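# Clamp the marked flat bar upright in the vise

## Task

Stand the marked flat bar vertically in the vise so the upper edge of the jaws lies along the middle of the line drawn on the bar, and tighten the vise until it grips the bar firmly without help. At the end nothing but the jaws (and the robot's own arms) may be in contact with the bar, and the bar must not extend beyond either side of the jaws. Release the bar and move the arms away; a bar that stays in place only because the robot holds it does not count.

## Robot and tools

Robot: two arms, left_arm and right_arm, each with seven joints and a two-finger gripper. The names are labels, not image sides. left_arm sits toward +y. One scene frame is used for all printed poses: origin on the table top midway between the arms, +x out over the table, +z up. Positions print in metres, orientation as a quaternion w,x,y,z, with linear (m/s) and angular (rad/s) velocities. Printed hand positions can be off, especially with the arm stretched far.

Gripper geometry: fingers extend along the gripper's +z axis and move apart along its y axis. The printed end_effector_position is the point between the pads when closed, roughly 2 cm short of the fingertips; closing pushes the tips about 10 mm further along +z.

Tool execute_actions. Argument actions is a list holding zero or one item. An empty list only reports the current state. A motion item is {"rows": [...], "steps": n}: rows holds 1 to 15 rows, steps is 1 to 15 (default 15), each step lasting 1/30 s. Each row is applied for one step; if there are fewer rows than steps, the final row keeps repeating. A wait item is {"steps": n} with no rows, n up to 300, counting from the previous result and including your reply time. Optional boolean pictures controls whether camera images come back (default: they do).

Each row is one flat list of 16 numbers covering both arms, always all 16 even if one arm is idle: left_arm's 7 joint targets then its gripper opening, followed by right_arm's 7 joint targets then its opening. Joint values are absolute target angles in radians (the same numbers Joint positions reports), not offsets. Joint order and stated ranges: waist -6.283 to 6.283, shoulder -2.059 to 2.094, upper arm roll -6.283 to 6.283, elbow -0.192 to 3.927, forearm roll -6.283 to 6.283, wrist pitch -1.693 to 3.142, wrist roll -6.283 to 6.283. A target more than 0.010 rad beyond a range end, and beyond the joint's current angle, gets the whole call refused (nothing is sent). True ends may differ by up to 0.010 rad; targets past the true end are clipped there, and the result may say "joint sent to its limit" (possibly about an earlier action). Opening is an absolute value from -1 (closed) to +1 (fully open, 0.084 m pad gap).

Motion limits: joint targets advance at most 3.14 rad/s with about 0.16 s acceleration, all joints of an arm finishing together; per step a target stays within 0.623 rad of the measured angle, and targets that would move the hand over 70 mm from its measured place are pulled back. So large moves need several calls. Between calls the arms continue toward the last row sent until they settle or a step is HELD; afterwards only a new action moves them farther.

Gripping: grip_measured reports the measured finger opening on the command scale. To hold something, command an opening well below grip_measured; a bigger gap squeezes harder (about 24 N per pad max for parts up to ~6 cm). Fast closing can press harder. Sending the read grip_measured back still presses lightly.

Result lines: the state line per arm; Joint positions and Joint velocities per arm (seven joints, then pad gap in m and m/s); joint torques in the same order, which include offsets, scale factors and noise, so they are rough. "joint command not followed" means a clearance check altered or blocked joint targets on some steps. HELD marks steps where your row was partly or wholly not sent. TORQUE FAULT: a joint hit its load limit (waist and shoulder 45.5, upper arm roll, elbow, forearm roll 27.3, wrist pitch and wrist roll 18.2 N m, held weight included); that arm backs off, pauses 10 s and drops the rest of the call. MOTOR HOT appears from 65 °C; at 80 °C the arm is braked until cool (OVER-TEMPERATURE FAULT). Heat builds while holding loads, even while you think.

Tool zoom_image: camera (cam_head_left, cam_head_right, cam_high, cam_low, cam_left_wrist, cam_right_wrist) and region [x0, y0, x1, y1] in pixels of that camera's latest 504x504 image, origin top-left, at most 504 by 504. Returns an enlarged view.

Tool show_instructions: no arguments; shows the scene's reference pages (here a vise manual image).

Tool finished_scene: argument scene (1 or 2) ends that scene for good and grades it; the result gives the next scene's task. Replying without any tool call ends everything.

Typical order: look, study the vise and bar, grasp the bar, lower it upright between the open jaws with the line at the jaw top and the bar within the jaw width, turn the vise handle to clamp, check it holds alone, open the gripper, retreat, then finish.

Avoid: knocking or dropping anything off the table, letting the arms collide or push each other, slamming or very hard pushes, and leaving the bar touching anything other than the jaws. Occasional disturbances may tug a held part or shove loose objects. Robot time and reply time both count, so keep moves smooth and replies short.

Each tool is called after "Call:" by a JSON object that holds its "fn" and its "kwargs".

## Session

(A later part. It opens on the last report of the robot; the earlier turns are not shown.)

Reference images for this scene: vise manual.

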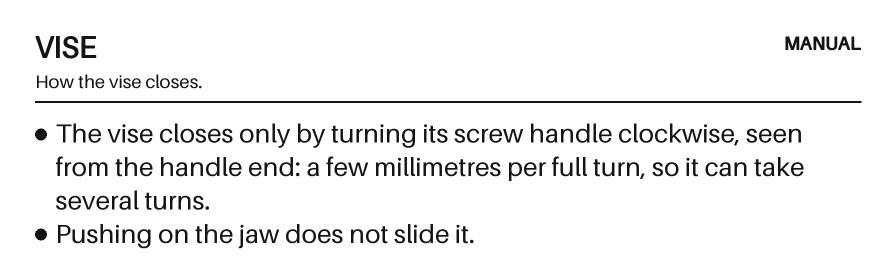

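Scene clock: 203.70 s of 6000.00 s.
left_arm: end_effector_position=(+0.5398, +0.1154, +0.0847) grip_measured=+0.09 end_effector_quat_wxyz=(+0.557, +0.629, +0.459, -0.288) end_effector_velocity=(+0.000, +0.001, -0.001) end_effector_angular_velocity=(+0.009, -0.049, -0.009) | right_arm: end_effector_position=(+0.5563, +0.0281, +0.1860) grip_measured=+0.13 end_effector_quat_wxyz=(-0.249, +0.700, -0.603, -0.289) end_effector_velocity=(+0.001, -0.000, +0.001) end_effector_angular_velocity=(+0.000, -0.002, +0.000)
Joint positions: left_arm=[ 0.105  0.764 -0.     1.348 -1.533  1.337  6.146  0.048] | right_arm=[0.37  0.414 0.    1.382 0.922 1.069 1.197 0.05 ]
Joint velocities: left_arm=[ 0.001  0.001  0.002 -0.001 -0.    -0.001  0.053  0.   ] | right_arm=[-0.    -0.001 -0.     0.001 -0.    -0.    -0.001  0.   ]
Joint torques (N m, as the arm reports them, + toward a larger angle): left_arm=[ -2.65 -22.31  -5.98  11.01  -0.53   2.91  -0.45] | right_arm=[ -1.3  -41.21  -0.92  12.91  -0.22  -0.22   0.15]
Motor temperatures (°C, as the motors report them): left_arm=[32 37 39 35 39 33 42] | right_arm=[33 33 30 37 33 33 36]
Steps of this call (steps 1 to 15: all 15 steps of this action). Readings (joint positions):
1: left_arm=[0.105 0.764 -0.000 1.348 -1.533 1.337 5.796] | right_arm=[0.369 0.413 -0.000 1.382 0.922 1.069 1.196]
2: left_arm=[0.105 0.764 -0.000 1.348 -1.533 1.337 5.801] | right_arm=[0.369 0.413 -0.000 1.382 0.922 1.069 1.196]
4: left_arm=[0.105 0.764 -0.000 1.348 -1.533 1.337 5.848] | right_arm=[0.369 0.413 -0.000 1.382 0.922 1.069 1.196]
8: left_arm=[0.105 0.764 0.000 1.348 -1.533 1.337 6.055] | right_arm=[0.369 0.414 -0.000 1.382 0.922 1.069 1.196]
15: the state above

Rewind π.

Call:
{"fn": "execute_actions", "kwargs": {"actions": [{"rows":[[0.185,0.764,0,1.348,-1.474,1.382,5.35,0.1,0.3695,0.4135,0,1.3817,0.922,1.0688,1.1965,-1]],"steps":15}], "pictures": false}}

Call:
{"fn": "execute_actions", "kwargs": {"actions": [{"rows":[[0.185,0.764,0,1.348,-1.474,1.382,2.3,0.1,0.3695,0.4135,0,1.3817,0.922,1.0688,1.1965,-1]],"steps":15}], "pictures": false}}

Call:
{"fn": "execute_actions", "kwargs": {"actions": [{"steps":28}], "pictures": false}}

Call:
{"fn": "execute_actions", "kwargs": {"actions": [{"rows":[[0.103,0.764,0,1.348,-1.534,1.336,2.3,0.1,0.3695,0.4135,0,1.3817,0.922,1.0688,1.1965,-1]],"steps":15}]}}

Call:
{"fn": "execute_actions", "kwargs": {"actions": [{"rows":[[0.103,0.764,0,1.348,-1.534,1.336,3.2,0.1,0.3695,0.4135,0,1.3817,0.922,1.0688,1.1965,-1]],"steps":15}]}}

Scene clock: 211.53 s of 6000.00 s.
left_arm: end_effector_position=(+0.5372, +0.1548, +0.0847) grip_measured=+0.09 end_effector_quat_wxyz=(+0.412, +0.410, +0.661, -0.474) end_effector_velocity=(-0.007, -0.015, +0.009) end_effector_angular_velocity=(-0.108, +0.477, +0.062) | right_arm: end_effector_position=(+0.5564, +0.0281, +0.1860) grip_measured=+0.13 end_effector_quat_wxyz=(-0.249, +0.700, -0.603, -0.289) end_effector_velocity=(-0.001, +0.001, -0.001) end_effector_angular_velocity=(-0.000, +0.003, -0.000)
Joint positions: left_arm=[ 0.184  0.764  0.001  1.348 -1.475  1.381  5.387  0.048] | right_arm=[ 0.37   0.414 -0.     1.382  0.922  1.069  1.196  0.05 ]
Joint velocities: left_arm=[ 0.008 -0.002 -0.032  0.004  0.02   0.022 -0.501 -0.   ] | right_arm=[ 0.001  0.     0.    -0.001  0.    -0.     0.002 -0.   ]
Joint torques (N m, as the arm reports them, + toward a larger angle): left_arm=[ -1.5  -21.38  -3.23  11.6   -0.9    1.94   0.23] | right_arm=[ -1.6  -41.52  -0.99  13.38  -0.26  -0.33   0.15]
Motor temperatures (°C, as the motors report them): left_arm=[32 36 39 35 39 33 42] | right_arm=[33 33 30 37 33 33 36]
Steps of this call (steps 1 to 15: the robot went on to your last target; steps 16 to 220: nothing new was sent; steps 221 to 235: all 15 steps of this action). Readings (joint positions):
221: left_arm=[0.105 0.764 -0.000 1.348 -1.532 1.337 6.150] | right_arm=[0.369 0.414 -0.000 1.382 0.922 1.069 1.197]
222: left_arm=[0.105 0.764 -0.000 1.348 -1.532 1.337 6.146] | right_arm=[0.370 0.414 0.000 1.382 0.922 1.069 1.196]
224: left_arm=[0.110 0.764 -0.002 1.347 -1.528 1.341 6.100] | right_arm=[0.370 0.414 0.000 1.382 0.922 1.069 1.196]
228: left_arm=[0.144 0.764 -0.002 1.346 -1.502 1.361 5.814] | right_arm=[0.370 0.413 0.000 1.382 0.922 1.069 1.196]
235: the state above

Scene clock: 212.03 s of 6000.00 s.
left_arm: end_effector_position=(+0.5370, +0.1547, +0.0852) grip_measured=+0.09 end_effector_quat_wxyz=(+0.131, +0.040, +0.776, -0.615) end_effector_velocity=(+0.000, +0.001, -0.000) end_effector_angular_velocity=(-0.413, +2.576, +0.559) | right_arm: end_effector_position=(+0.5564, +0.0281, +0.1860) grip_measured=+0.13 end_effector_quat_wxyz=(-0.249, +0.700, -0.603, -0.289) end_effector_velocity=(+0.001, -0.000, +0.000) end_effector_angular_velocity=(+0.000, -0.001, -0.002)
Joint positions: left_arm=[ 0.185  0.764 -0.     1.348 -1.474  1.382  4.378  0.048] | right_arm=[ 0.369  0.414 -0.     1.382  0.922  1.069  1.196  0.05 ]
Joint velocities: left_arm=[ 0.001 -0.     0.    -0.    -0.    -0.001 -2.667 -0.   ] | right_arm=[-0.     0.    -0.     0.001  0.    -0.     0.001 -0.   ]
Joint torques (N m, as the arm reports them, + toward a larger angle): left_arm=[  0.22 -22.45  -2.54  11.31  -0.66   1.88  -0.6 ] | right_arm=[ -1.25 -41.47  -1.1   13.47  -0.37  -0.69   0.1 ]
Motor temperatures (°C, as the motors report them): left_arm=[32 36 39 35 39 33 42] | right_arm=[33 33 30 37 33 33 36]
Steps of this call (steps 1 to 15: all 15 steps of this action). Readings (joint positions):
1: left_arm=[0.184 0.764 -0.000 1.348 -1.475 1.381 5.374] | right_arm=[0.370 0.413 -0.000 1.382 0.922 1.069 1.196]
2: left_arm=[0.184 0.764 -0.001 1.348 -1.475 1.382 5.361] | right_arm=[0.370 0.414 0.000 1.382 0.922 1.069 1.196]
4: left_arm=[0.184 0.764 -0.001 1.348 -1.474 1.382 5.306] | right_arm=[0.370 0.414 -0.000 1.382 0.922 1.069 1.196]
8: left_arm=[0.185 0.764 -0.000 1.348 -1.474 1.382 5.014] | right_arm=[0.370 0.414 -0.000 1.382 0.922 1.069 1.196]
15: the state above

Scene clock: 212.97 s of 6000.00 s.
left_arm: end_effector_position=(+0.5371, +0.1549, +0.0852) grip_measured=+0.09 end_effector_quat_wxyz=(+0.461, +0.647, -0.432, +0.428) end_effector_velocity=(-0.000, +0.000, +0.000) end_effector_angular_velocity=(-0.022, +0.139, +0.029) | right_arm: end_effector_position=(+0.5564, +0.0281, +0.1860) grip_measured=+0.13 end_effector_quat_wxyz=(-0.249, +0.700, -0.603, -0.289) end_effector_velocity=(-0.001, +0.001, -0.000) end_effector_angular_velocity=(-0.000, -0.000, +0.002)
Joint positions: left_arm=[ 0.185  0.764  0.     1.348 -1.474  1.382  2.312  0.048] | right_arm=[ 0.369  0.414 -0.     1.382  0.922  1.069  1.196  0.05 ]
Joint velocities: left_arm=[ 0.    -0.    -0.     0.     0.001  0.001 -0.144  0.   ] | right_arm=[ 0.002  0.    -0.    -0.001  0.    -0.    -0.001 -0.   ]
Joint torques (N m, as the arm reports them, + toward a larger angle): left_arm=[ -0.13 -21.83  -2.76  11.    -1.11   1.81   0.04] | right_arm=[ -1.71 -41.74  -1.11  13.19  -0.17  -0.54   0.07]
Motor temperatures (°C, as the motors report them): left_arm=[32 36 39 35 39 33 42] | right_arm=[33 33 30 37 33 33 36]
Steps of this call (steps 1 to 28: the robot went on to your last target). Readings (joint positions):
1: left_arm=[0.185 0.764 -0.000 1.348 -1.474 1.382 4.289] | right_arm=[0.370 0.414 -0.000 1.382 0.922 1.069 1.196]
2: left_arm=[0.185 0.764 -0.000 1.348 -1.474 1.382 4.199] | right_arm=[0.369 0.414 0.000 1.382 0.922 1.069 1.196]
4: left_arm=[0.185 0.764 -0.000 1.348 -1.474 1.382 4.021] | right_arm=[0.370 0.414 -0.000 1.382 0.922 1.069 1.196]
8: left_arm=[0.185 0.764 -0.000 1.348 -1.474 1.382 3.663] | right_arm=[0.369 0.414 0.000 1.382 0.922 1.069 1.196]
28: the state above

Scene clock: 213.47 s of 6000.00 s.
left_arm: end_effector_position=(+0.5395, +0.1152, +0.0839) grip_measured=+0.09 end_effector_quat_wxyz=(+0.463, +0.649, -0.432, +0.423) end_effector_velocity=(+0.002, -0.003, +0.002) end_effector_angular_velocity=(+0.001, -0.005, +0.001) | right_arm: end_effector_position=(+0.5564, +0.0281, +0.1860) grip_measured=+0.13 end_effector_quat_wxyz=(-0.249, +0.700, -0.603, -0.289) end_effector_velocity=(+0.001, -0.000, +0.000) end_effector_angular_velocity=(+0.000, -0.001, -0.001)
Joint positions: left_arm=[ 0.104  0.764  0.     1.348 -1.533  1.337  2.3    0.048] | right_arm=[ 0.369  0.414 -0.     1.382  0.922  1.069  1.197  0.05 ]
Joint velocities: left_arm=[-0.005 -0.002 -0.001  0.005 -0.005 -0.005 -0.001  0.   ] | right_arm=[-0.001  0.     0.     0.001  0.    -0.    -0.     0.   ]
Joint torques (N m, as the arm reports them, + toward a larger angle): left_arm=[ -0.4  -21.69  -2.76  11.38  -1.56   1.68  -0.09] | right_arm=[ -1.31 -41.9   -1.29  13.33  -0.06  -0.63   0.27]
Motor temperatures (°C, as the motors report them): left_arm=[32 36 39 35 39 33 42] | right_arm=[33 33 30 37 33 33 36]
Steps of this call (steps 1 to 15: all 15 steps of this action). Readings (joint positions):
1: left_arm=[0.185 0.764 0.000 1.348 -1.474 1.382 2.308] | right_arm=[0.369 0.413 -0.000 1.382 0.922 1.069 1.196]
2: left_arm=[0.182 0.764 0.001 1.348 -1.477 1.379 2.305] | right_arm=[0.369 0.413 -0.000 1.382 0.922 1.069 1.196]
4: left_arm=[0.156 0.764 0.006 1.348 -1.498 1.362 2.302] | right_arm=[0.369 0.413 -0.000 1.382 0.922 1.069 1.197]
8: left_arm=[0.109 0.764 -0.005 1.349 -1.528 1.340 2.301] | right_arm=[0.369 0.414 -0.000 1.382 0.922 1.069 1.197]
15: the state above

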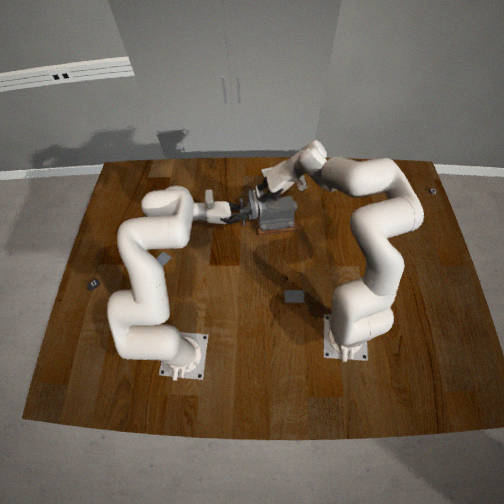

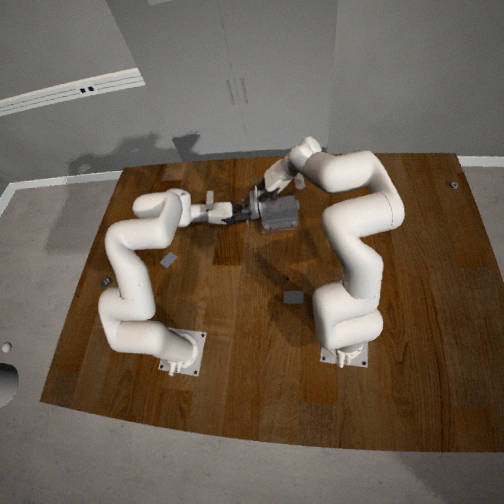

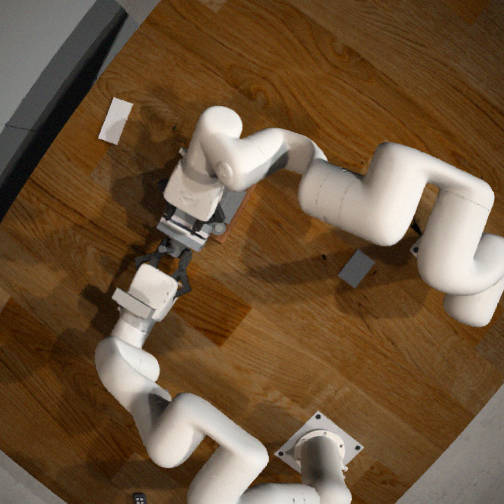

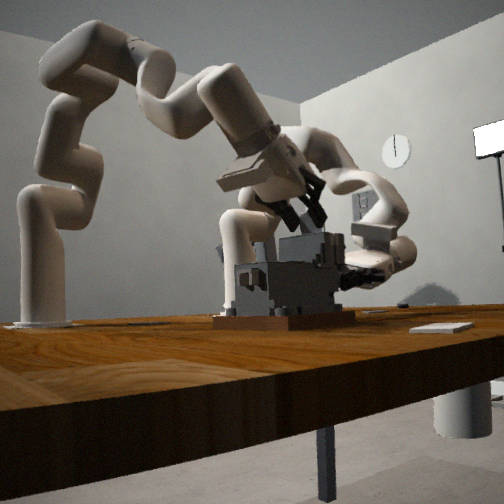

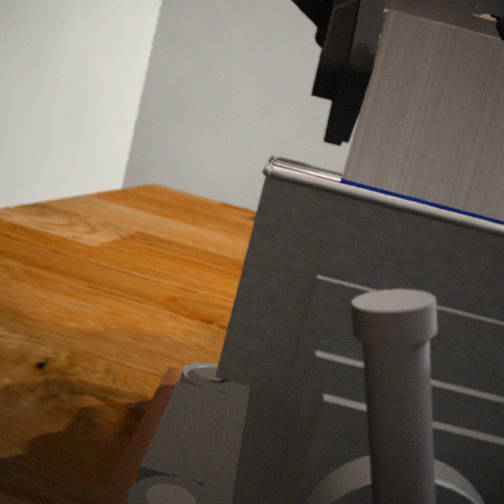

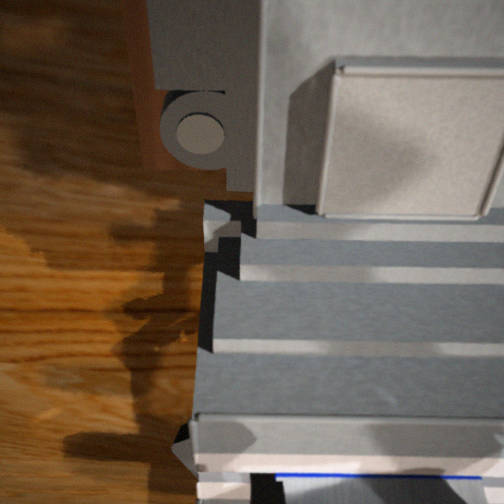

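Scene clock: 213.97 s of 6000.00 s.
left_arm: end_effector_position=(+0.5400, +0.1152, +0.0839) grip_measured=+0.09 end_effector_quat_wxyz=(-0.250, -0.418, +0.658, -0.575) end_effector_velocity=(-0.002, -0.001, +0.000) end_effector_angular_velocity=(+0.123, -0.819, -0.186) | right_arm: end_effector_position=(+0.5564, +0.0281, +0.1860) grip_measured=+0.13 end_effector_quat_wxyz=(-0.249, +0.700, -0.603, -0.289) end_effector_velocity=(-0.001, +0.000, -0.001) end_effector_angular_velocity=(-0.000, +0.002, +0.000)
Joint positions: left_arm=[ 0.103  0.764  0.     1.348 -1.534  1.335  3.137  0.048] | right_arm=[0.37  0.414 0.    1.382 0.922 1.069 1.197 0.05 ]
Joint velocities: left_arm=[-0.    -0.001 -0.001 -0.004 -0.     0.005  0.852  0.   ] | right_arm=[ 0.001  0.001  0.    -0.001  0.    -0.     0.     0.   ]
Joint torques (N m, as the arm reports them, + toward a larger angle): left_arm=[ -1.23 -22.8   -2.98  11.12  -0.7    2.13  -1.13] | right_arm=[ -1.87 -41.81  -1.07  13.5    0.04  -0.36   0.16]
Motor temperatures (°C, as the motors report them): left_arm=[32 36 39 35 39 33 42] | right_arm=[33 33 30 37 33 33 36]
Steps of this call (steps 1 to 15: all 15 steps of this action). Readings (joint positions):
1: left_arm=[0.104 0.764 0.000 1.348 -1.534 1.336 2.300] | right_arm=[0.369 0.414 -0.000 1.382 0.922 1.069 1.197]
2: left_arm=[0.104 0.764 0.000 1.348 -1.534 1.336 2.304] | right_arm=[0.369 0.414 -0.000 1.382 0.922 1.069 1.197]
4: left_arm=[0.103 0.764 0.000 1.348 -1.534 1.336 2.350] | right_arm=[0.369 0.414 -0.000 1.382 0.922 1.069 1.197]
8: left_arm=[0.103 0.764 0.000 1.348 -1.534 1.336 2.637] | right_arm=[0.369 0.414 -0.000 1.382 0.922 1.069 1.197]
15: the state above

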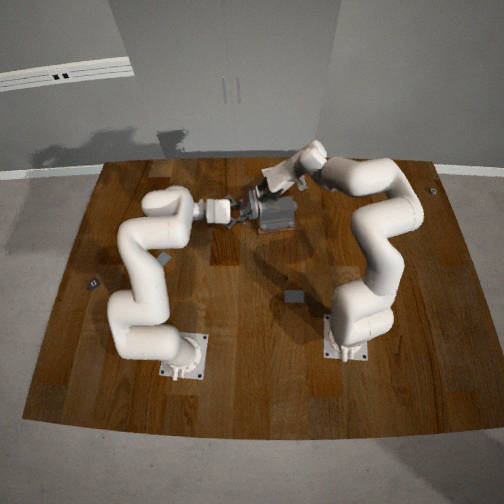

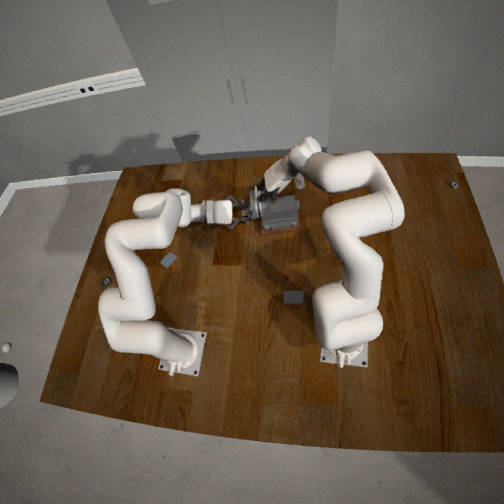

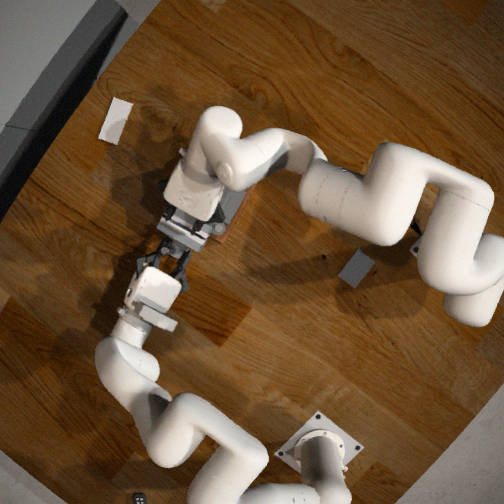

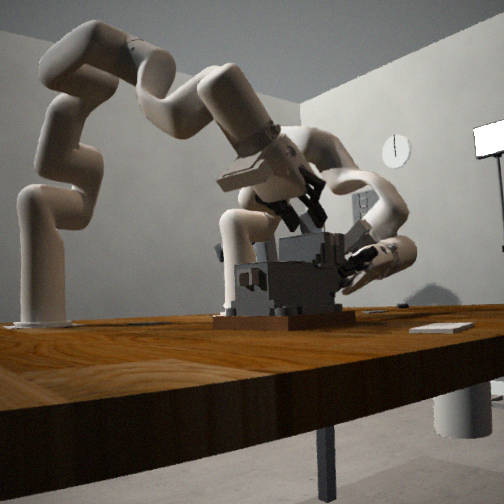

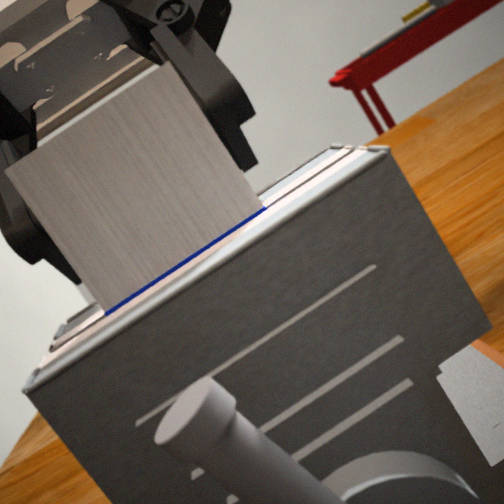

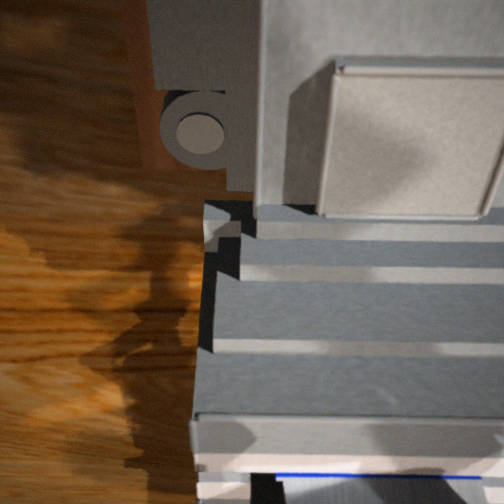

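Good; raise a hair as it sinks.

Call:
{"fn": "execute_actions", "kwargs": {"actions": [{"rows":[[0.103,0.764,0,1.348,-1.534,1.336,3.6,0.1,0.3705,0.413,0,1.3823,0.9216,1.0695,1.1975,-1]],"steps":15}], "pictures": false}}

Call:
{"fn": "execute_actions", "kwargs": {"actions": [{"rows":[[0.103,0.764,0,1.348,-1.534,1.336,3.95,0.1,0.3705,0.413,0,1.3823,0.9216,1.0695,1.1975,-1]],"steps":15}], "pictures": false}}

Scene clock: 218.00 s of 6000.00 s.
left_arm: end_effector_position=(+0.5392, +0.1141, +0.0841) grip_measured=+0.09 end_effector_quat_wxyz=(-0.115, -0.257, +0.735, -0.617) end_effector_velocity=(-0.000, -0.000, +0.000) end_effector_angular_velocity=(+0.010, -0.067, -0.016) | right_arm: end_effector_position=(+0.5561, +0.0284, +0.1864) grip_measured=+0.13 end_effector_quat_wxyz=(-0.249, +0.701, -0.603, -0.289) end_effector_velocity=(-0.001, +0.000, +0.000) end_effector_angular_velocity=(+0.000, +0.000, +0.001)
Joint positions: left_arm=[ 0.103  0.764 -0.     1.347 -1.534  1.337  3.594  0.048] | right_arm=[ 0.37   0.413 -0.     1.382  0.921  1.07   1.197  0.05 ]
Joint velocities: left_arm=[-0.     0.     0.     0.001  0.001  0.001  0.069  0.   ] | right_arm=[ 0.    -0.001  0.    -0.001  0.     0.001  0.     0.   ]
Joint torques (N m, as the arm reports them, + toward a larger angle): left_arm=[ -1.21 -22.77  -3.81  11.52  -1.35   1.81   0.01] | right_arm=[ -0.87 -42.95  -0.87  14.01   0.26  -0.32   0.25]
Motor temperatures (°C, as the motors report them): left_arm=[32 36 39 35 39 33 42] | right_arm=[33 33 30 37 33 33 36]
Steps of this call (steps 1 to 30: the robot went on to your last target; steps 31 to 106: nothing new was sent; steps 107 to 121: all 15 steps of this action). Readings (joint positions):
107: left_arm=[0.103 0.764 0.000 1.348 -1.534 1.336 3.200] | right_arm=[0.370 0.413 -0.000 1.382 0.922 1.069 1.197]
108: left_arm=[0.103 0.764 0.000 1.348 -1.534 1.336 3.204] | right_arm=[0.370 0.413 -0.000 1.382 0.922 1.069 1.197]
110: left_arm=[0.103 0.764 0.000 1.348 -1.534 1.336 3.250] | right_arm=[0.370 0.413 -0.000 1.382 0.922 1.069 1.197]
114: left_arm=[0.103 0.764 -0.000 1.348 -1.534 1.337 3.476] | right_arm=[0.370 0.413 -0.000 1.382 0.921 1.069 1.197]
121: the state above

Scene clock: 218.50 s of 6000.00 s.
left_arm: end_effector_position=(+0.5393, +0.1143, +0.0840) grip_measured=+0.09 end_effector_quat_wxyz=(-0.005, -0.124, +0.769, -0.627) end_effector_velocity=(+0.001, +0.001, +0.000) end_effector_angular_velocity=(+0.010, -0.053, -0.010) | right_arm: end_effector_position=(+0.5560, +0.0286, +0.1865) grip_measured=+0.13 end_effector_quat_wxyz=(-0.249, +0.701, -0.603, -0.289) end_effector_velocity=(+0.001, +0.001, +0.002) end_effector_angular_velocity=(+0.001, -0.003, +0.000)
Joint positions: left_arm=[ 0.103  0.764 -0.     1.348 -1.534  1.336  3.946  0.048] | right_arm=[ 0.371  0.413 -0.     1.382  0.922  1.07   1.197  0.05 ]
Joint velocities: left_arm=[-0.001  0.     0.001  0.001 -0.    -0.001  0.053 -0.   ] | right_arm=[ 0.001 -0.001  0.     0.003  0.    -0.     0.001  0.   ]
Joint torques (N m, as the arm reports them, + toward a larger angle): left_arm=[ -0.63 -22.5   -2.8   12.99  -1.67   1.25  -0.25] | right_arm=[ -1.15 -42.67  -0.68  14.14   0.32  -0.35   0.3 ]
Motor temperatures (°C, as the motors report them): left_arm=[32 36 39 35 39 33 42] | right_arm=[33 33 30 37 33 33 36]
Steps of this call (steps 1 to 15: all 15 steps of this action). Readings (joint positions):
1: left_arm=[0.103 0.764 -0.000 1.347 -1.534 1.337 3.596] | right_arm=[0.370 0.413 -0.000 1.382 0.921 1.070 1.197]
2: left_arm=[0.103 0.764 -0.000 1.347 -1.534 1.337 3.602] | right_arm=[0.370 0.413 -0.000 1.382 0.921 1.070 1.197]
4: left_arm=[0.103 0.764 -0.000 1.347 -1.534 1.337 3.649] | right_arm=[0.370 0.413 -0.000 1.382 0.921 1.070 1.197]
8: left_arm=[0.103 0.764 -0.000 1.347 -1.534 1.337 3.855] | right_arm=[0.370 0.413 -0.000 1.382 0.922 1.070 1.197]
15: the state above

Call:
{"fn": "execute_actions", "kwargs": {"actions": [{"rows":[[0.102,0.764,0,1.348,-1.535,1.3355,4.35,0.1,0.3705,0.413,0,1.3823,0.9216,1.0695,1.1975,-1]],"steps":15}], "pictures": false}}

Call:
{"fn": "execute_actions", "kwargs": {"actions": [{"rows":[[0.102,0.764,0,1.348,-1.535,1.3355,4.7,0.1,0.3705,0.413,0,1.3823,0.9216,1.0695,1.1975,-1]],"steps":15}], "pictures": false}}

Scene clock: 222.77 s of 6000.00 s.
left_arm: end_effector_position=(+0.5402, +0.1150, +0.0842) grip_measured=+0.09 end_effector_quat_wxyz=(+0.121, +0.030, +0.779, -0.615) end_effector_velocity=(-0.000, +0.000, -0.000) end_effector_angular_velocity=(+0.011, -0.067, -0.016) | right_arm: end_effector_position=(+0.5561, +0.0287, +0.1866) grip_measured=+0.13 end_effector_quat_wxyz=(-0.249, +0.701, -0.603, -0.289) end_effector_velocity=(-0.001, +0.001, -0.001) end_effector_angular_velocity=(-0.001, +0.002, +0.002)
Joint positions: left_arm=[ 0.103  0.764  0.001  1.348 -1.535  1.335  4.344  0.048] | right_arm=[0.371 0.413 0.    1.382 0.922 1.069 1.198 0.05 ]
Joint velocities: left_arm=[ 0.001 -0.    -0.001 -0.     0.002 -0.     0.07   0.   ] | right_arm=[ 0.001  0.001  0.    -0.001 -0.     0.    -0.    -0.   ]
Joint torques (N m, as the arm reports them, + toward a larger angle): left_arm=[ -0.91 -23.    -3.74  13.3   -1.66   1.82  -0.18] | right_arm=[ -1.78 -42.82  -0.97  14.28   0.1   -0.74   0.21]
Motor temperatures (°C, as the motors report them): left_arm=[32 36 39 35 39 33 42] | right_arm=[33 33 30 37 33 33 36]
Steps of this call (steps 1 to 15: the robot went on to your last target; steps 16 to 113: nothing new was sent; steps 114 to 128: all 15 steps of this action). Readings (joint positions):
114: left_arm=[0.103 0.764 0.000 1.348 -1.534 1.336 3.950] | right_arm=[0.371 0.413 0.000 1.382 0.922 1.070 1.198]
115: left_arm=[0.103 0.764 0.000 1.348 -1.534 1.336 3.954] | right_arm=[0.371 0.413 0.000 1.382 0.922 1.070 1.198]
117: left_arm=[0.103 0.764 0.000 1.348 -1.534 1.336 4.000] | right_arm=[0.371 0.413 0.000 1.382 0.922 1.069 1.198]
121: left_arm=[0.103 0.764 0.001 1.348 -1.535 1.336 4.226] | right_arm=[0.371 0.413 0.000 1.382 0.922 1.069 1.198]
128: the state above

Scene clock: 223.27 s of 6000.00 s.
left_arm: end_effector_position=(+0.5400, +0.1146, +0.0841) grip_measured=+0.09 end_effector_quat_wxyz=(+0.226, +0.165, +0.761, -0.585) end_effector_velocity=(-0.001, -0.001, -0.000) end_effector_angular_velocity=(+0.007, -0.051, -0.014) | right_arm: end_effector_position=(+0.5561, +0.0287, +0.1866) grip_measured=+0.13 end_effector_quat_wxyz=(-0.249, +0.701, -0.603, -0.289) end_effector_velocity=(+0.001, -0.001, +0.000) end_effector_angular_velocity=(+0.000, -0.001, -0.002)
Joint positions: left_arm=[ 0.102  0.764  0.     1.348 -1.535  1.335  4.696  0.048] | right_arm=[0.371 0.413 0.    1.382 0.922 1.069 1.198 0.05 ]
Joint velocities: left_arm=[-0.001  0.    -0.001 -0.001  0.     0.001  0.054  0.   ] | right_arm=[-0.002  0.001  0.     0.002 -0.    -0.     0.    -0.   ]
Joint torques (N m, as the arm reports them, + toward a larger angle): left_arm=[ -1.76 -23.58  -5.58  12.91  -1.94   2.4    0.1 ] | right_arm=[ -1.58 -43.15  -1.16  14.42   0.11  -0.68   0.09]
Motor temperatures (°C, as the motors report them): left_arm=[32 36 39 35 39 33 42] | right_arm=[33 33 30 37 33 33 36]
Steps of this call (steps 1 to 15: all 15 steps of this action). Readings (joint positions):
1: left_arm=[0.103 0.764 0.001 1.348 -1.535 1.335 4.346] | right_arm=[0.371 0.413 0.000 1.382 0.922 1.069 1.198]
2: left_arm=[0.103 0.764 0.001 1.348 -1.535 1.335 4.352] | right_arm=[0.371 0.413 0.000 1.382 0.922 1.069 1.198]
4: left_arm=[0.102 0.764 0.001 1.348 -1.535 1.335 4.399] | right_arm=[0.371 0.413 0.000 1.382 0.922 1.069 1.198]
8: left_arm=[0.102 0.764 0.001 1.348 -1.535 1.335 4.605] | right_arm=[0.371 0.413 0.000 1.382 0.922 1.069 1.198]
15: the state above

Call:
{"fn": "execute_actions", "kwargs": {"actions": [{"rows":[[0.102,0.764,0,1.348,-1.535,1.3355,5.1,0.1,0.3712,0.413,0,1.3823,0.9216,1.0695,1.1975,-1]],"steps":15}], "pictures": false}}

Call:
{"fn": "execute_actions", "kwargs": {"actions": [{"rows":[[0.102,0.764,0,1.348,-1.535,1.3355,5.4,0.1,0.3712,0.413,0,1.3823,0.9216,1.0695,1.1975,-1]],"steps":15}], "pictures": false}}

Scene clock: 228.20 s of 6000.00 s.
left_arm: end_effector_position=(+0.5391, +0.1150, +0.0826) grip_measured=+0.10 end_effector_quat_wxyz=(+0.336, +0.312, +0.715, -0.529) end_effector_velocity=(+0.000, -0.000, +0.001) end_effector_angular_velocity=(+0.011, -0.071, -0.018) | right_arm: end_effector_position=(+0.5561, +0.0287, +0.1866) grip_measured=+0.13 end_effector_quat_wxyz=(-0.249, +0.701, -0.603, -0.289) end_effector_velocity=(+0.000, -0.000, +0.000) end_effector_angular_velocity=(-0.000, +0.001, -0.002)
Joint positions: left_arm=[ 0.102  0.765  0.001  1.346 -1.535  1.335  5.093  0.048] | right_arm=[ 0.371  0.413 -0.     1.382  0.922  1.069  1.198  0.05 ]
Joint velocities: left_arm=[-0.    -0.002 -0.     0.002  0.002  0.001  0.07   0.   ] | right_arm=[-0.001  0.     0.     0.    -0.    -0.     0.002  0.   ]
Joint torques (N m, as the arm reports them, + toward a larger angle): left_arm=[ -2.46 -27.26  -7.88  17.17  -2.35   3.9    1.17] | right_arm=[ -0.76 -42.93  -0.35  14.26   0.22  -0.54  -0.14]
Motor temperatures (°C, as the motors report them): left_arm=[32 37 39 35 39 33 42] | right_arm=[33 33 30 37 33 33 36]
Steps of this call (steps 1 to 15: the robot went on to your last target; steps 16 to 133: nothing new was sent; steps 134 to 148: all 15 steps of this action). Readings (joint positions):
134: left_arm=[0.102 0.764 -0.000 1.348 -1.535 1.336 4.700] | right_arm=[0.371 0.413 0.000 1.382 0.922 1.070 1.197]
135: left_arm=[0.102 0.764 -0.000 1.348 -1.535 1.335 4.704] | right_arm=[0.371 0.413 -0.000 1.382 0.922 1.069 1.198]
137: left_arm=[0.102 0.764 0.000 1.348 -1.535 1.335 4.750] | right_arm=[0.371 0.413 -0.000 1.382 0.922 1.069 1.198]
141: left_arm=[0.102 0.765 0.001 1.347 -1.534 1.335 4.975] | right_arm=[0.371 0.413 -0.000 1.382 0.922 1.069 1.198]
148: the state above

Scene clock: 228.70 s of 6000.00 s.
left_arm: end_effector_position=(+0.5392, +0.1146, +0.0827) grip_measured=+0.18 end_effector_quat_wxyz=(+0.410, +0.413, +0.661, -0.474) end_effector_velocity=(+0.000, -0.001, +0.001) end_effector_angular_velocity=(+0.006, -0.034, -0.011) | right_arm: end_effector_position=(+0.5560, +0.0288, +0.1866) grip_measured=+0.13 end_effector_quat_wxyz=(-0.249, +0.701, -0.603, -0.289) end_effector_velocity=(-0.000, +0.000, -0.000) end_effector_angular_velocity=(-0.000, +0.000, +0.001)
Joint positions: left_arm=[ 0.102  0.765  0.     1.347 -1.535  1.335  5.386  0.052] | right_arm=[ 0.371  0.413 -0.     1.382  0.922  1.069  1.198  0.05 ]
Joint velocities: left_arm=[-0.001 -0.001  0.     0.002  0.003  0.     0.032  0.   ] | right_arm=[ 0.    -0.     0.    -0.001 -0.    -0.     0.     0.   ]
Joint torques (N m, as the arm reports them, + toward a larger angle): left_arm=[ -3.94 -31.27  -9.85  20.28  -0.97   4.96   3.94] | right_arm=[  0.34 -42.1   -0.32  14.24   0.54  -0.5   -0.11]
Motor temperatures (°C, as the motors report them): left_arm=[32 37 39 35 39 33 42] | right_arm=[33 33 30 37 33 33 36]
Steps of this call (steps 1 to 15: all 15 steps of this action). Readings (joint positions):
1: left_arm=[0.102 0.765 0.001 1.346 -1.535 1.335 5.095] | right_arm=[0.371 0.413 -0.000 1.382 0.922 1.069 1.198]
2: left_arm=[0.102 0.765 0.001 1.346 -1.535 1.335 5.100] | right_arm=[0.371 0.413 -0.000 1.382 0.922 1.069 1.198]
4: left_arm=[0.102 0.765 0.001 1.346 -1.535 1.334 5.146] | right_arm=[0.371 0.413 -0.000 1.382 0.922 1.069 1.198]
8: left_arm=[0.102 0.766 0.001 1.346 -1.536 1.335 5.322] | right_arm=[0.371 0.413 -0.000 1.382 0.922 1.069 1.198]
15: the state above

Tight. Release.

Call:
{"fn": "execute_actions", "kwargs": {"actions": [{"rows":[[0.102,0.764,0,1.348,-1.535,1.3355,4.6,0.1,0.3712,0.413,0,1.3823,0.9216,1.0695,1.1975,1]],"steps":15}], "pictures": false}}

Call:
{"fn": "execute_actions", "kwargs": {"actions": [{"rows":[[0.2,0.764,0,1.348,-1.463,1.391,4.6,0.1,0.36,0.33,0,1.47,0.859,1.184,1.343,1]],"steps":15}], "pictures": false}}

Call:
{"fn": "execute_actions", "kwargs": {"actions": [{"rows":[[0.6,0.6,0,1.348,-1.4,1.391,4.6,0.1,-0.1,0.1,0,1.3,0.859,1.184,1.343,1]],"steps":15}], "pictures": false}}

Call:
{"fn": "execute_actions", "kwargs": {"actions": [{"steps":20}]}}

Scene clock: 236.60 s of 6000.00 s.
left_arm: end_effector_position=(+0.5424, +0.1132, +0.0900) grip_measured=+0.09 end_effector_quat_wxyz=(+0.213, +0.147, +0.763, -0.592) end_effector_velocity=(-0.028, -0.005, -0.038) end_effector_angular_velocity=(-0.068, +0.569, +0.090) | right_arm: end_effector_position=(+0.5558, +0.0291, +0.1866) grip_measured=+1.00 end_effector_quat_wxyz=(-0.249, +0.701, -0.603, -0.289) end_effector_velocity=(+0.000, +0.001, +0.001) end_effector_angular_velocity=(+0.001, -0.003, +0.001)
Joint positions: left_arm=[ 0.102  0.759 -0.001  1.354 -1.536  1.339  4.637  0.048] | right_arm=[0.371 0.413 0.    1.382 0.922 1.07  1.197 0.084]
Joint velocities: left_arm=[-0.007  0.033 -0.002 -0.053  0.012 -0.008 -0.5   -0.   ] | right_arm=[ 0.001 -0.001  0.001  0.002  0.    -0.    -0.001  0.   ]
Joint torques (N m, as the arm reports them, + toward a larger angle): left_arm=[ -4.46 -21.44  -8.24  10.43  -0.43   2.96   0.46] | right_arm=[ -0.47 -41.55  -0.08  13.91  -0.04  -0.72   0.38]
Motor temperatures (°C, as the motors report them): left_arm=[32 37 39 36 39 34 43] | right_arm=[33 33 30 38 33 33 36]
Steps of this call (steps 1 to 15: the robot went on to your last target; steps 16 to 222: nothing new was sent; steps 223 to 237: all 15 steps of this action). Readings (joint positions):
223: left_arm=[0.102 0.765 0.000 1.347 -1.535 1.334 5.388] | right_arm=[0.371 0.413 -0.000 1.382 0.922 1.069 1.198]
224: left_arm=[0.102 0.765 0.000 1.347 -1.535 1.334 5.384] | right_arm=[0.371 0.413 0.000 1.382 0.922 1.069 1.197]
226: left_arm=[0.102 0.764 0.000 1.347 -1.534 1.334 5.342] | right_arm=[0.372 0.413 0.001 1.383 0.922 1.070 1.197]
230: left_arm=[0.102 0.760 -0.002 1.354 -1.535 1.337 5.063] | right_arm=[0.372 0.413 0.001 1.383 0.922 1.070 1.197]
237: the state above

Scene clock: 237.10 s of 6000.00 s.
left_arm: end_effector_position=(+0.5356, +0.1594, +0.0861) grip_measured=+0.09 end_effector_quat_wxyz=(+0.198, +0.126, +0.766, -0.598) end_effector_velocity=(+0.002, +0.014, -0.004) end_effector_angular_velocity=(+0.013, +0.003, +0.017) | right_arm: end_effector_position=(+0.5554, +0.0306, +0.2614) grip_measured=+1.00 end_effector_quat_wxyz=(-0.247, +0.698, -0.606, -0.292) end_effector_velocity=(+0.000, +0.000, +0.007) end_effector_angular_velocity=(-0.001, +0.000, -0.001)
Joint positions: left_arm=[ 0.198  0.764 -0.002  1.348 -1.463  1.391  4.6    0.048] | right_arm=[0.36  0.333 0.    1.467 0.859 1.183 1.342 0.084]
Joint velocities: left_arm=[ 0.011  0.001  0.013  0.001  0.006 -0.001 -0.     0.   ] | right_arm=[-0.001 -0.004  0.     0.013 -0.006  0.011  0.014  0.   ]
Joint torques (N m, as the arm reports them, + toward a larger angle): left_arm=[  0.4  -22.38  -2.08  11.47  -1.04   1.69  -0.12] | right_arm=[ -0.21 -42.16  -0.16  14.8    0.81  -0.97   0.48]
Motor temperatures (°C, as the motors report them): left_arm=[32 37 39 36 39 34 43] | right_arm=[33 33 30 38 33 33 36]
Steps of this call (steps 1 to 15: all 15 steps of this action). Readings (joint positions):
1: left_arm=[0.102 0.760 -0.001 1.352 -1.536 1.338 4.624] | right_arm=[0.371 0.413 0.000 1.382 0.922 1.070 1.198]
2: left_arm=[0.105 0.761 -0.002 1.351 -1.533 1.341 4.616] | right_arm=[0.371 0.412 0.000 1.384 0.920 1.073 1.202]
4: left_arm=[0.133 0.762 -0.010 1.348 -1.508 1.361 4.607] | right_arm=[0.368 0.396 0.000 1.401 0.903 1.104 1.241]
8: left_arm=[0.191 0.763 0.004 1.348 -1.471 1.385 4.602] | right_arm=[0.362 0.336 -0.000 1.464 0.869 1.165 1.319]
15: the state above

Scene clock: 237.60 s of 6000.00 s.
left_arm: end_effector_position=(+0.5635, +0.3232, +0.1399) grip_measured=+0.09 end_effector_quat_wxyz=(+0.302, +0.069, +0.782, -0.541) end_effector_velocity=(+0.004, +0.380, +0.122) end_effector_angular_velocity=(+0.163, -0.202, +0.549) | right_arm: end_effector_position=(+0.5931, -0.1312, +0.2986) grip_measured=+1.00 end_effector_quat_wxyz=(-0.301, +0.607, -0.695, -0.240) end_effector_velocity=(+0.028, -0.385, +0.081) end_effector_angular_velocity=(-0.002, -0.097, -0.697)
Joint positions: left_arm=[ 0.469  0.654  0.     1.348 -1.421  1.391  4.6    0.048] | right_arm=[ 0.069  0.185 -0.001  1.362  0.859  1.184  1.343  0.084]
Joint velocities: left_arm=[ 0.619 -0.251  0.005 -0.001  0.098 -0.002 -0.    -0.   ] | right_arm=[-0.69  -0.349 -0.005 -0.25  -0.001 -0.     0.003 -0.   ]
Joint torques (N m, as the arm reports them, + toward a larger angle): left_arm=[ -1.32 -21.32  -2.93  11.92  -1.43   1.48  -0.2 ] | right_arm=[  0.52 -36.53   0.28  14.07   0.97  -0.76   0.2 ]
Motor temperatures (°C, as the motors report them): left_arm=[32 37 39 36 39 34 43] | right_arm=[33 33 30 38 33 33 36]
Steps of this call (steps 1 to 15: all 15 steps of this action). Readings (joint positions):
1: left_arm=[0.198 0.764 -0.002 1.348 -1.463 1.391 4.600] | right_arm=[0.360 0.332 0.000 1.467 0.859 1.184 1.342]
2: left_arm=[0.202 0.763 -0.002 1.348 -1.463 1.391 4.600] | right_arm=[0.357 0.330 0.001 1.466 0.859 1.184 1.342]
4: left_arm=[0.233 0.750 -0.009 1.345 -1.457 1.393 4.600] | right_arm=[0.324 0.313 0.009 1.451 0.860 1.185 1.342]
8: left_arm=[0.324 0.712 0.001 1.349 -1.444 1.391 4.600] | right_arm=[0.227 0.265 -0.003 1.420 0.859 1.183 1.342]
15: the state above

Scene clock: 238.27 s of 6000.00 s.
left_arm: end_effector_position=(+0.5585, +0.4023, +0.1658) grip_measured=+0.09 end_effector_quat_wxyz=(+0.347, +0.040, +0.788, -0.508) end_effector_velocity=(-0.001, +0.003, +0.000) end_effector_angular_velocity=(+0.004, -0.000, +0.003) | right_arm: end_effector_position=(+0.5913, -0.2220, +0.3170) grip_measured=+1.00 end_effector_quat_wxyz=(+0.328, -0.550, +0.740, +0.206) end_effector_velocity=(+0.000, -0.005, +0.001) end_effector_angular_velocity=(-0.001, -0.002, -0.009)
Joint positions: left_arm=[ 0.599  0.6   -0.     1.348 -1.4    1.391  4.6    0.048] | right_arm=[-0.099  0.1    0.     1.3    0.859  1.184  1.343  0.084]
Joint velocities: left_arm=[ 0.004 -0.002  0.002  0.001  0.003 -0.001 -0.    -0.   ] | right_arm=[-0.005 -0.002 -0.004 -0.    -0.    -0.001  0.    -0.   ]
Joint torques (N m, as the arm reports them, + toward a larger angle): left_arm=[ -0.19 -20.72  -1.94  12.77  -1.44   1.58  -0.83] | right_arm=[ -0.04 -32.84  -0.1   14.49   0.42  -0.77   0.42]
Motor temperatures (°C, as the motors report them): left_arm=[32 37 39 36 39 34 43] | right_arm=[33 33 30 38 33 33 36]
Steps of this call (steps 1 to 20: the robot went on to your last target). Readings (joint positions):
1: left_arm=[0.489 0.645 0.000 1.348 -1.418 1.391 4.600] | right_arm=[0.046 0.174 -0.001 1.354 0.859 1.184 1.343]
2: left_arm=[0.510 0.637 0.000 1.348 -1.414 1.391 4.600] | right_arm=[0.023 0.162 -0.001 1.345 0.859 1.184 1.343]
4: left_arm=[0.550 0.620 0.000 1.348 -1.408 1.391 4.600] | right_arm=[-0.024 0.139 -0.000 1.328 0.859 1.184 1.343]
8: left_arm=[0.593 0.603 0.003 1.349 -1.402 1.390 4.600] | right_arm=[-0.086 0.107 -0.005 1.307 0.859 1.183 1.343]
20: the state above

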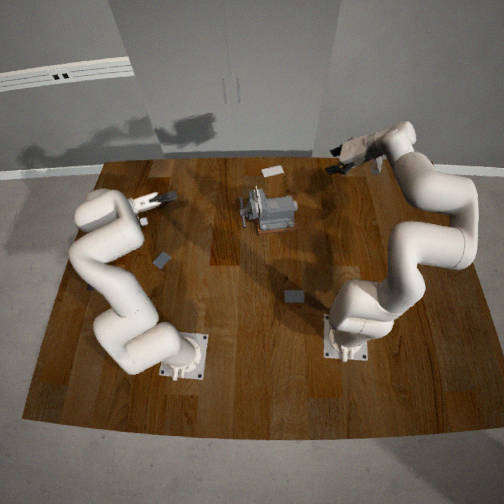

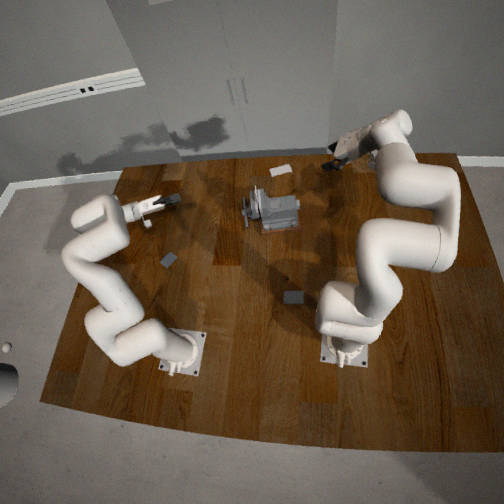

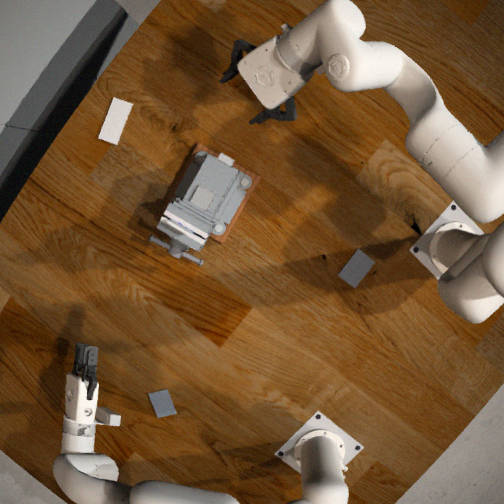

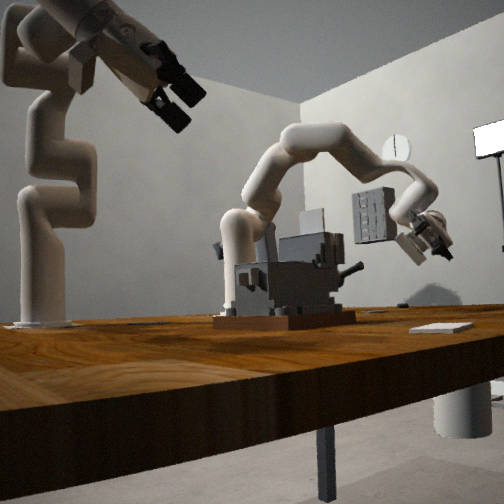

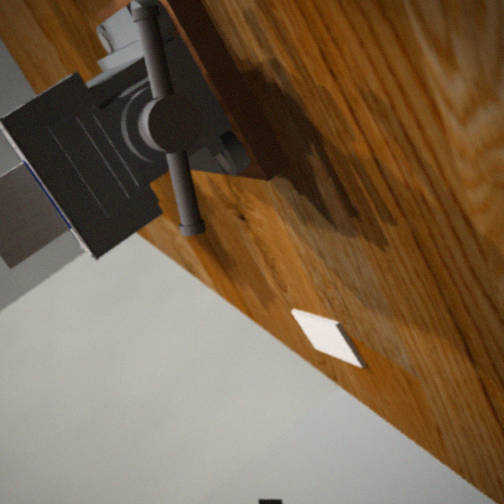

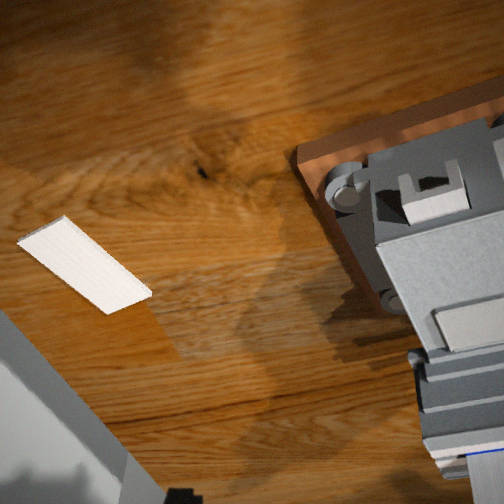

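Call:
{"fn": "finished_scene", "kwargs": {"scene": 2}}

The scene is finished: the task was done.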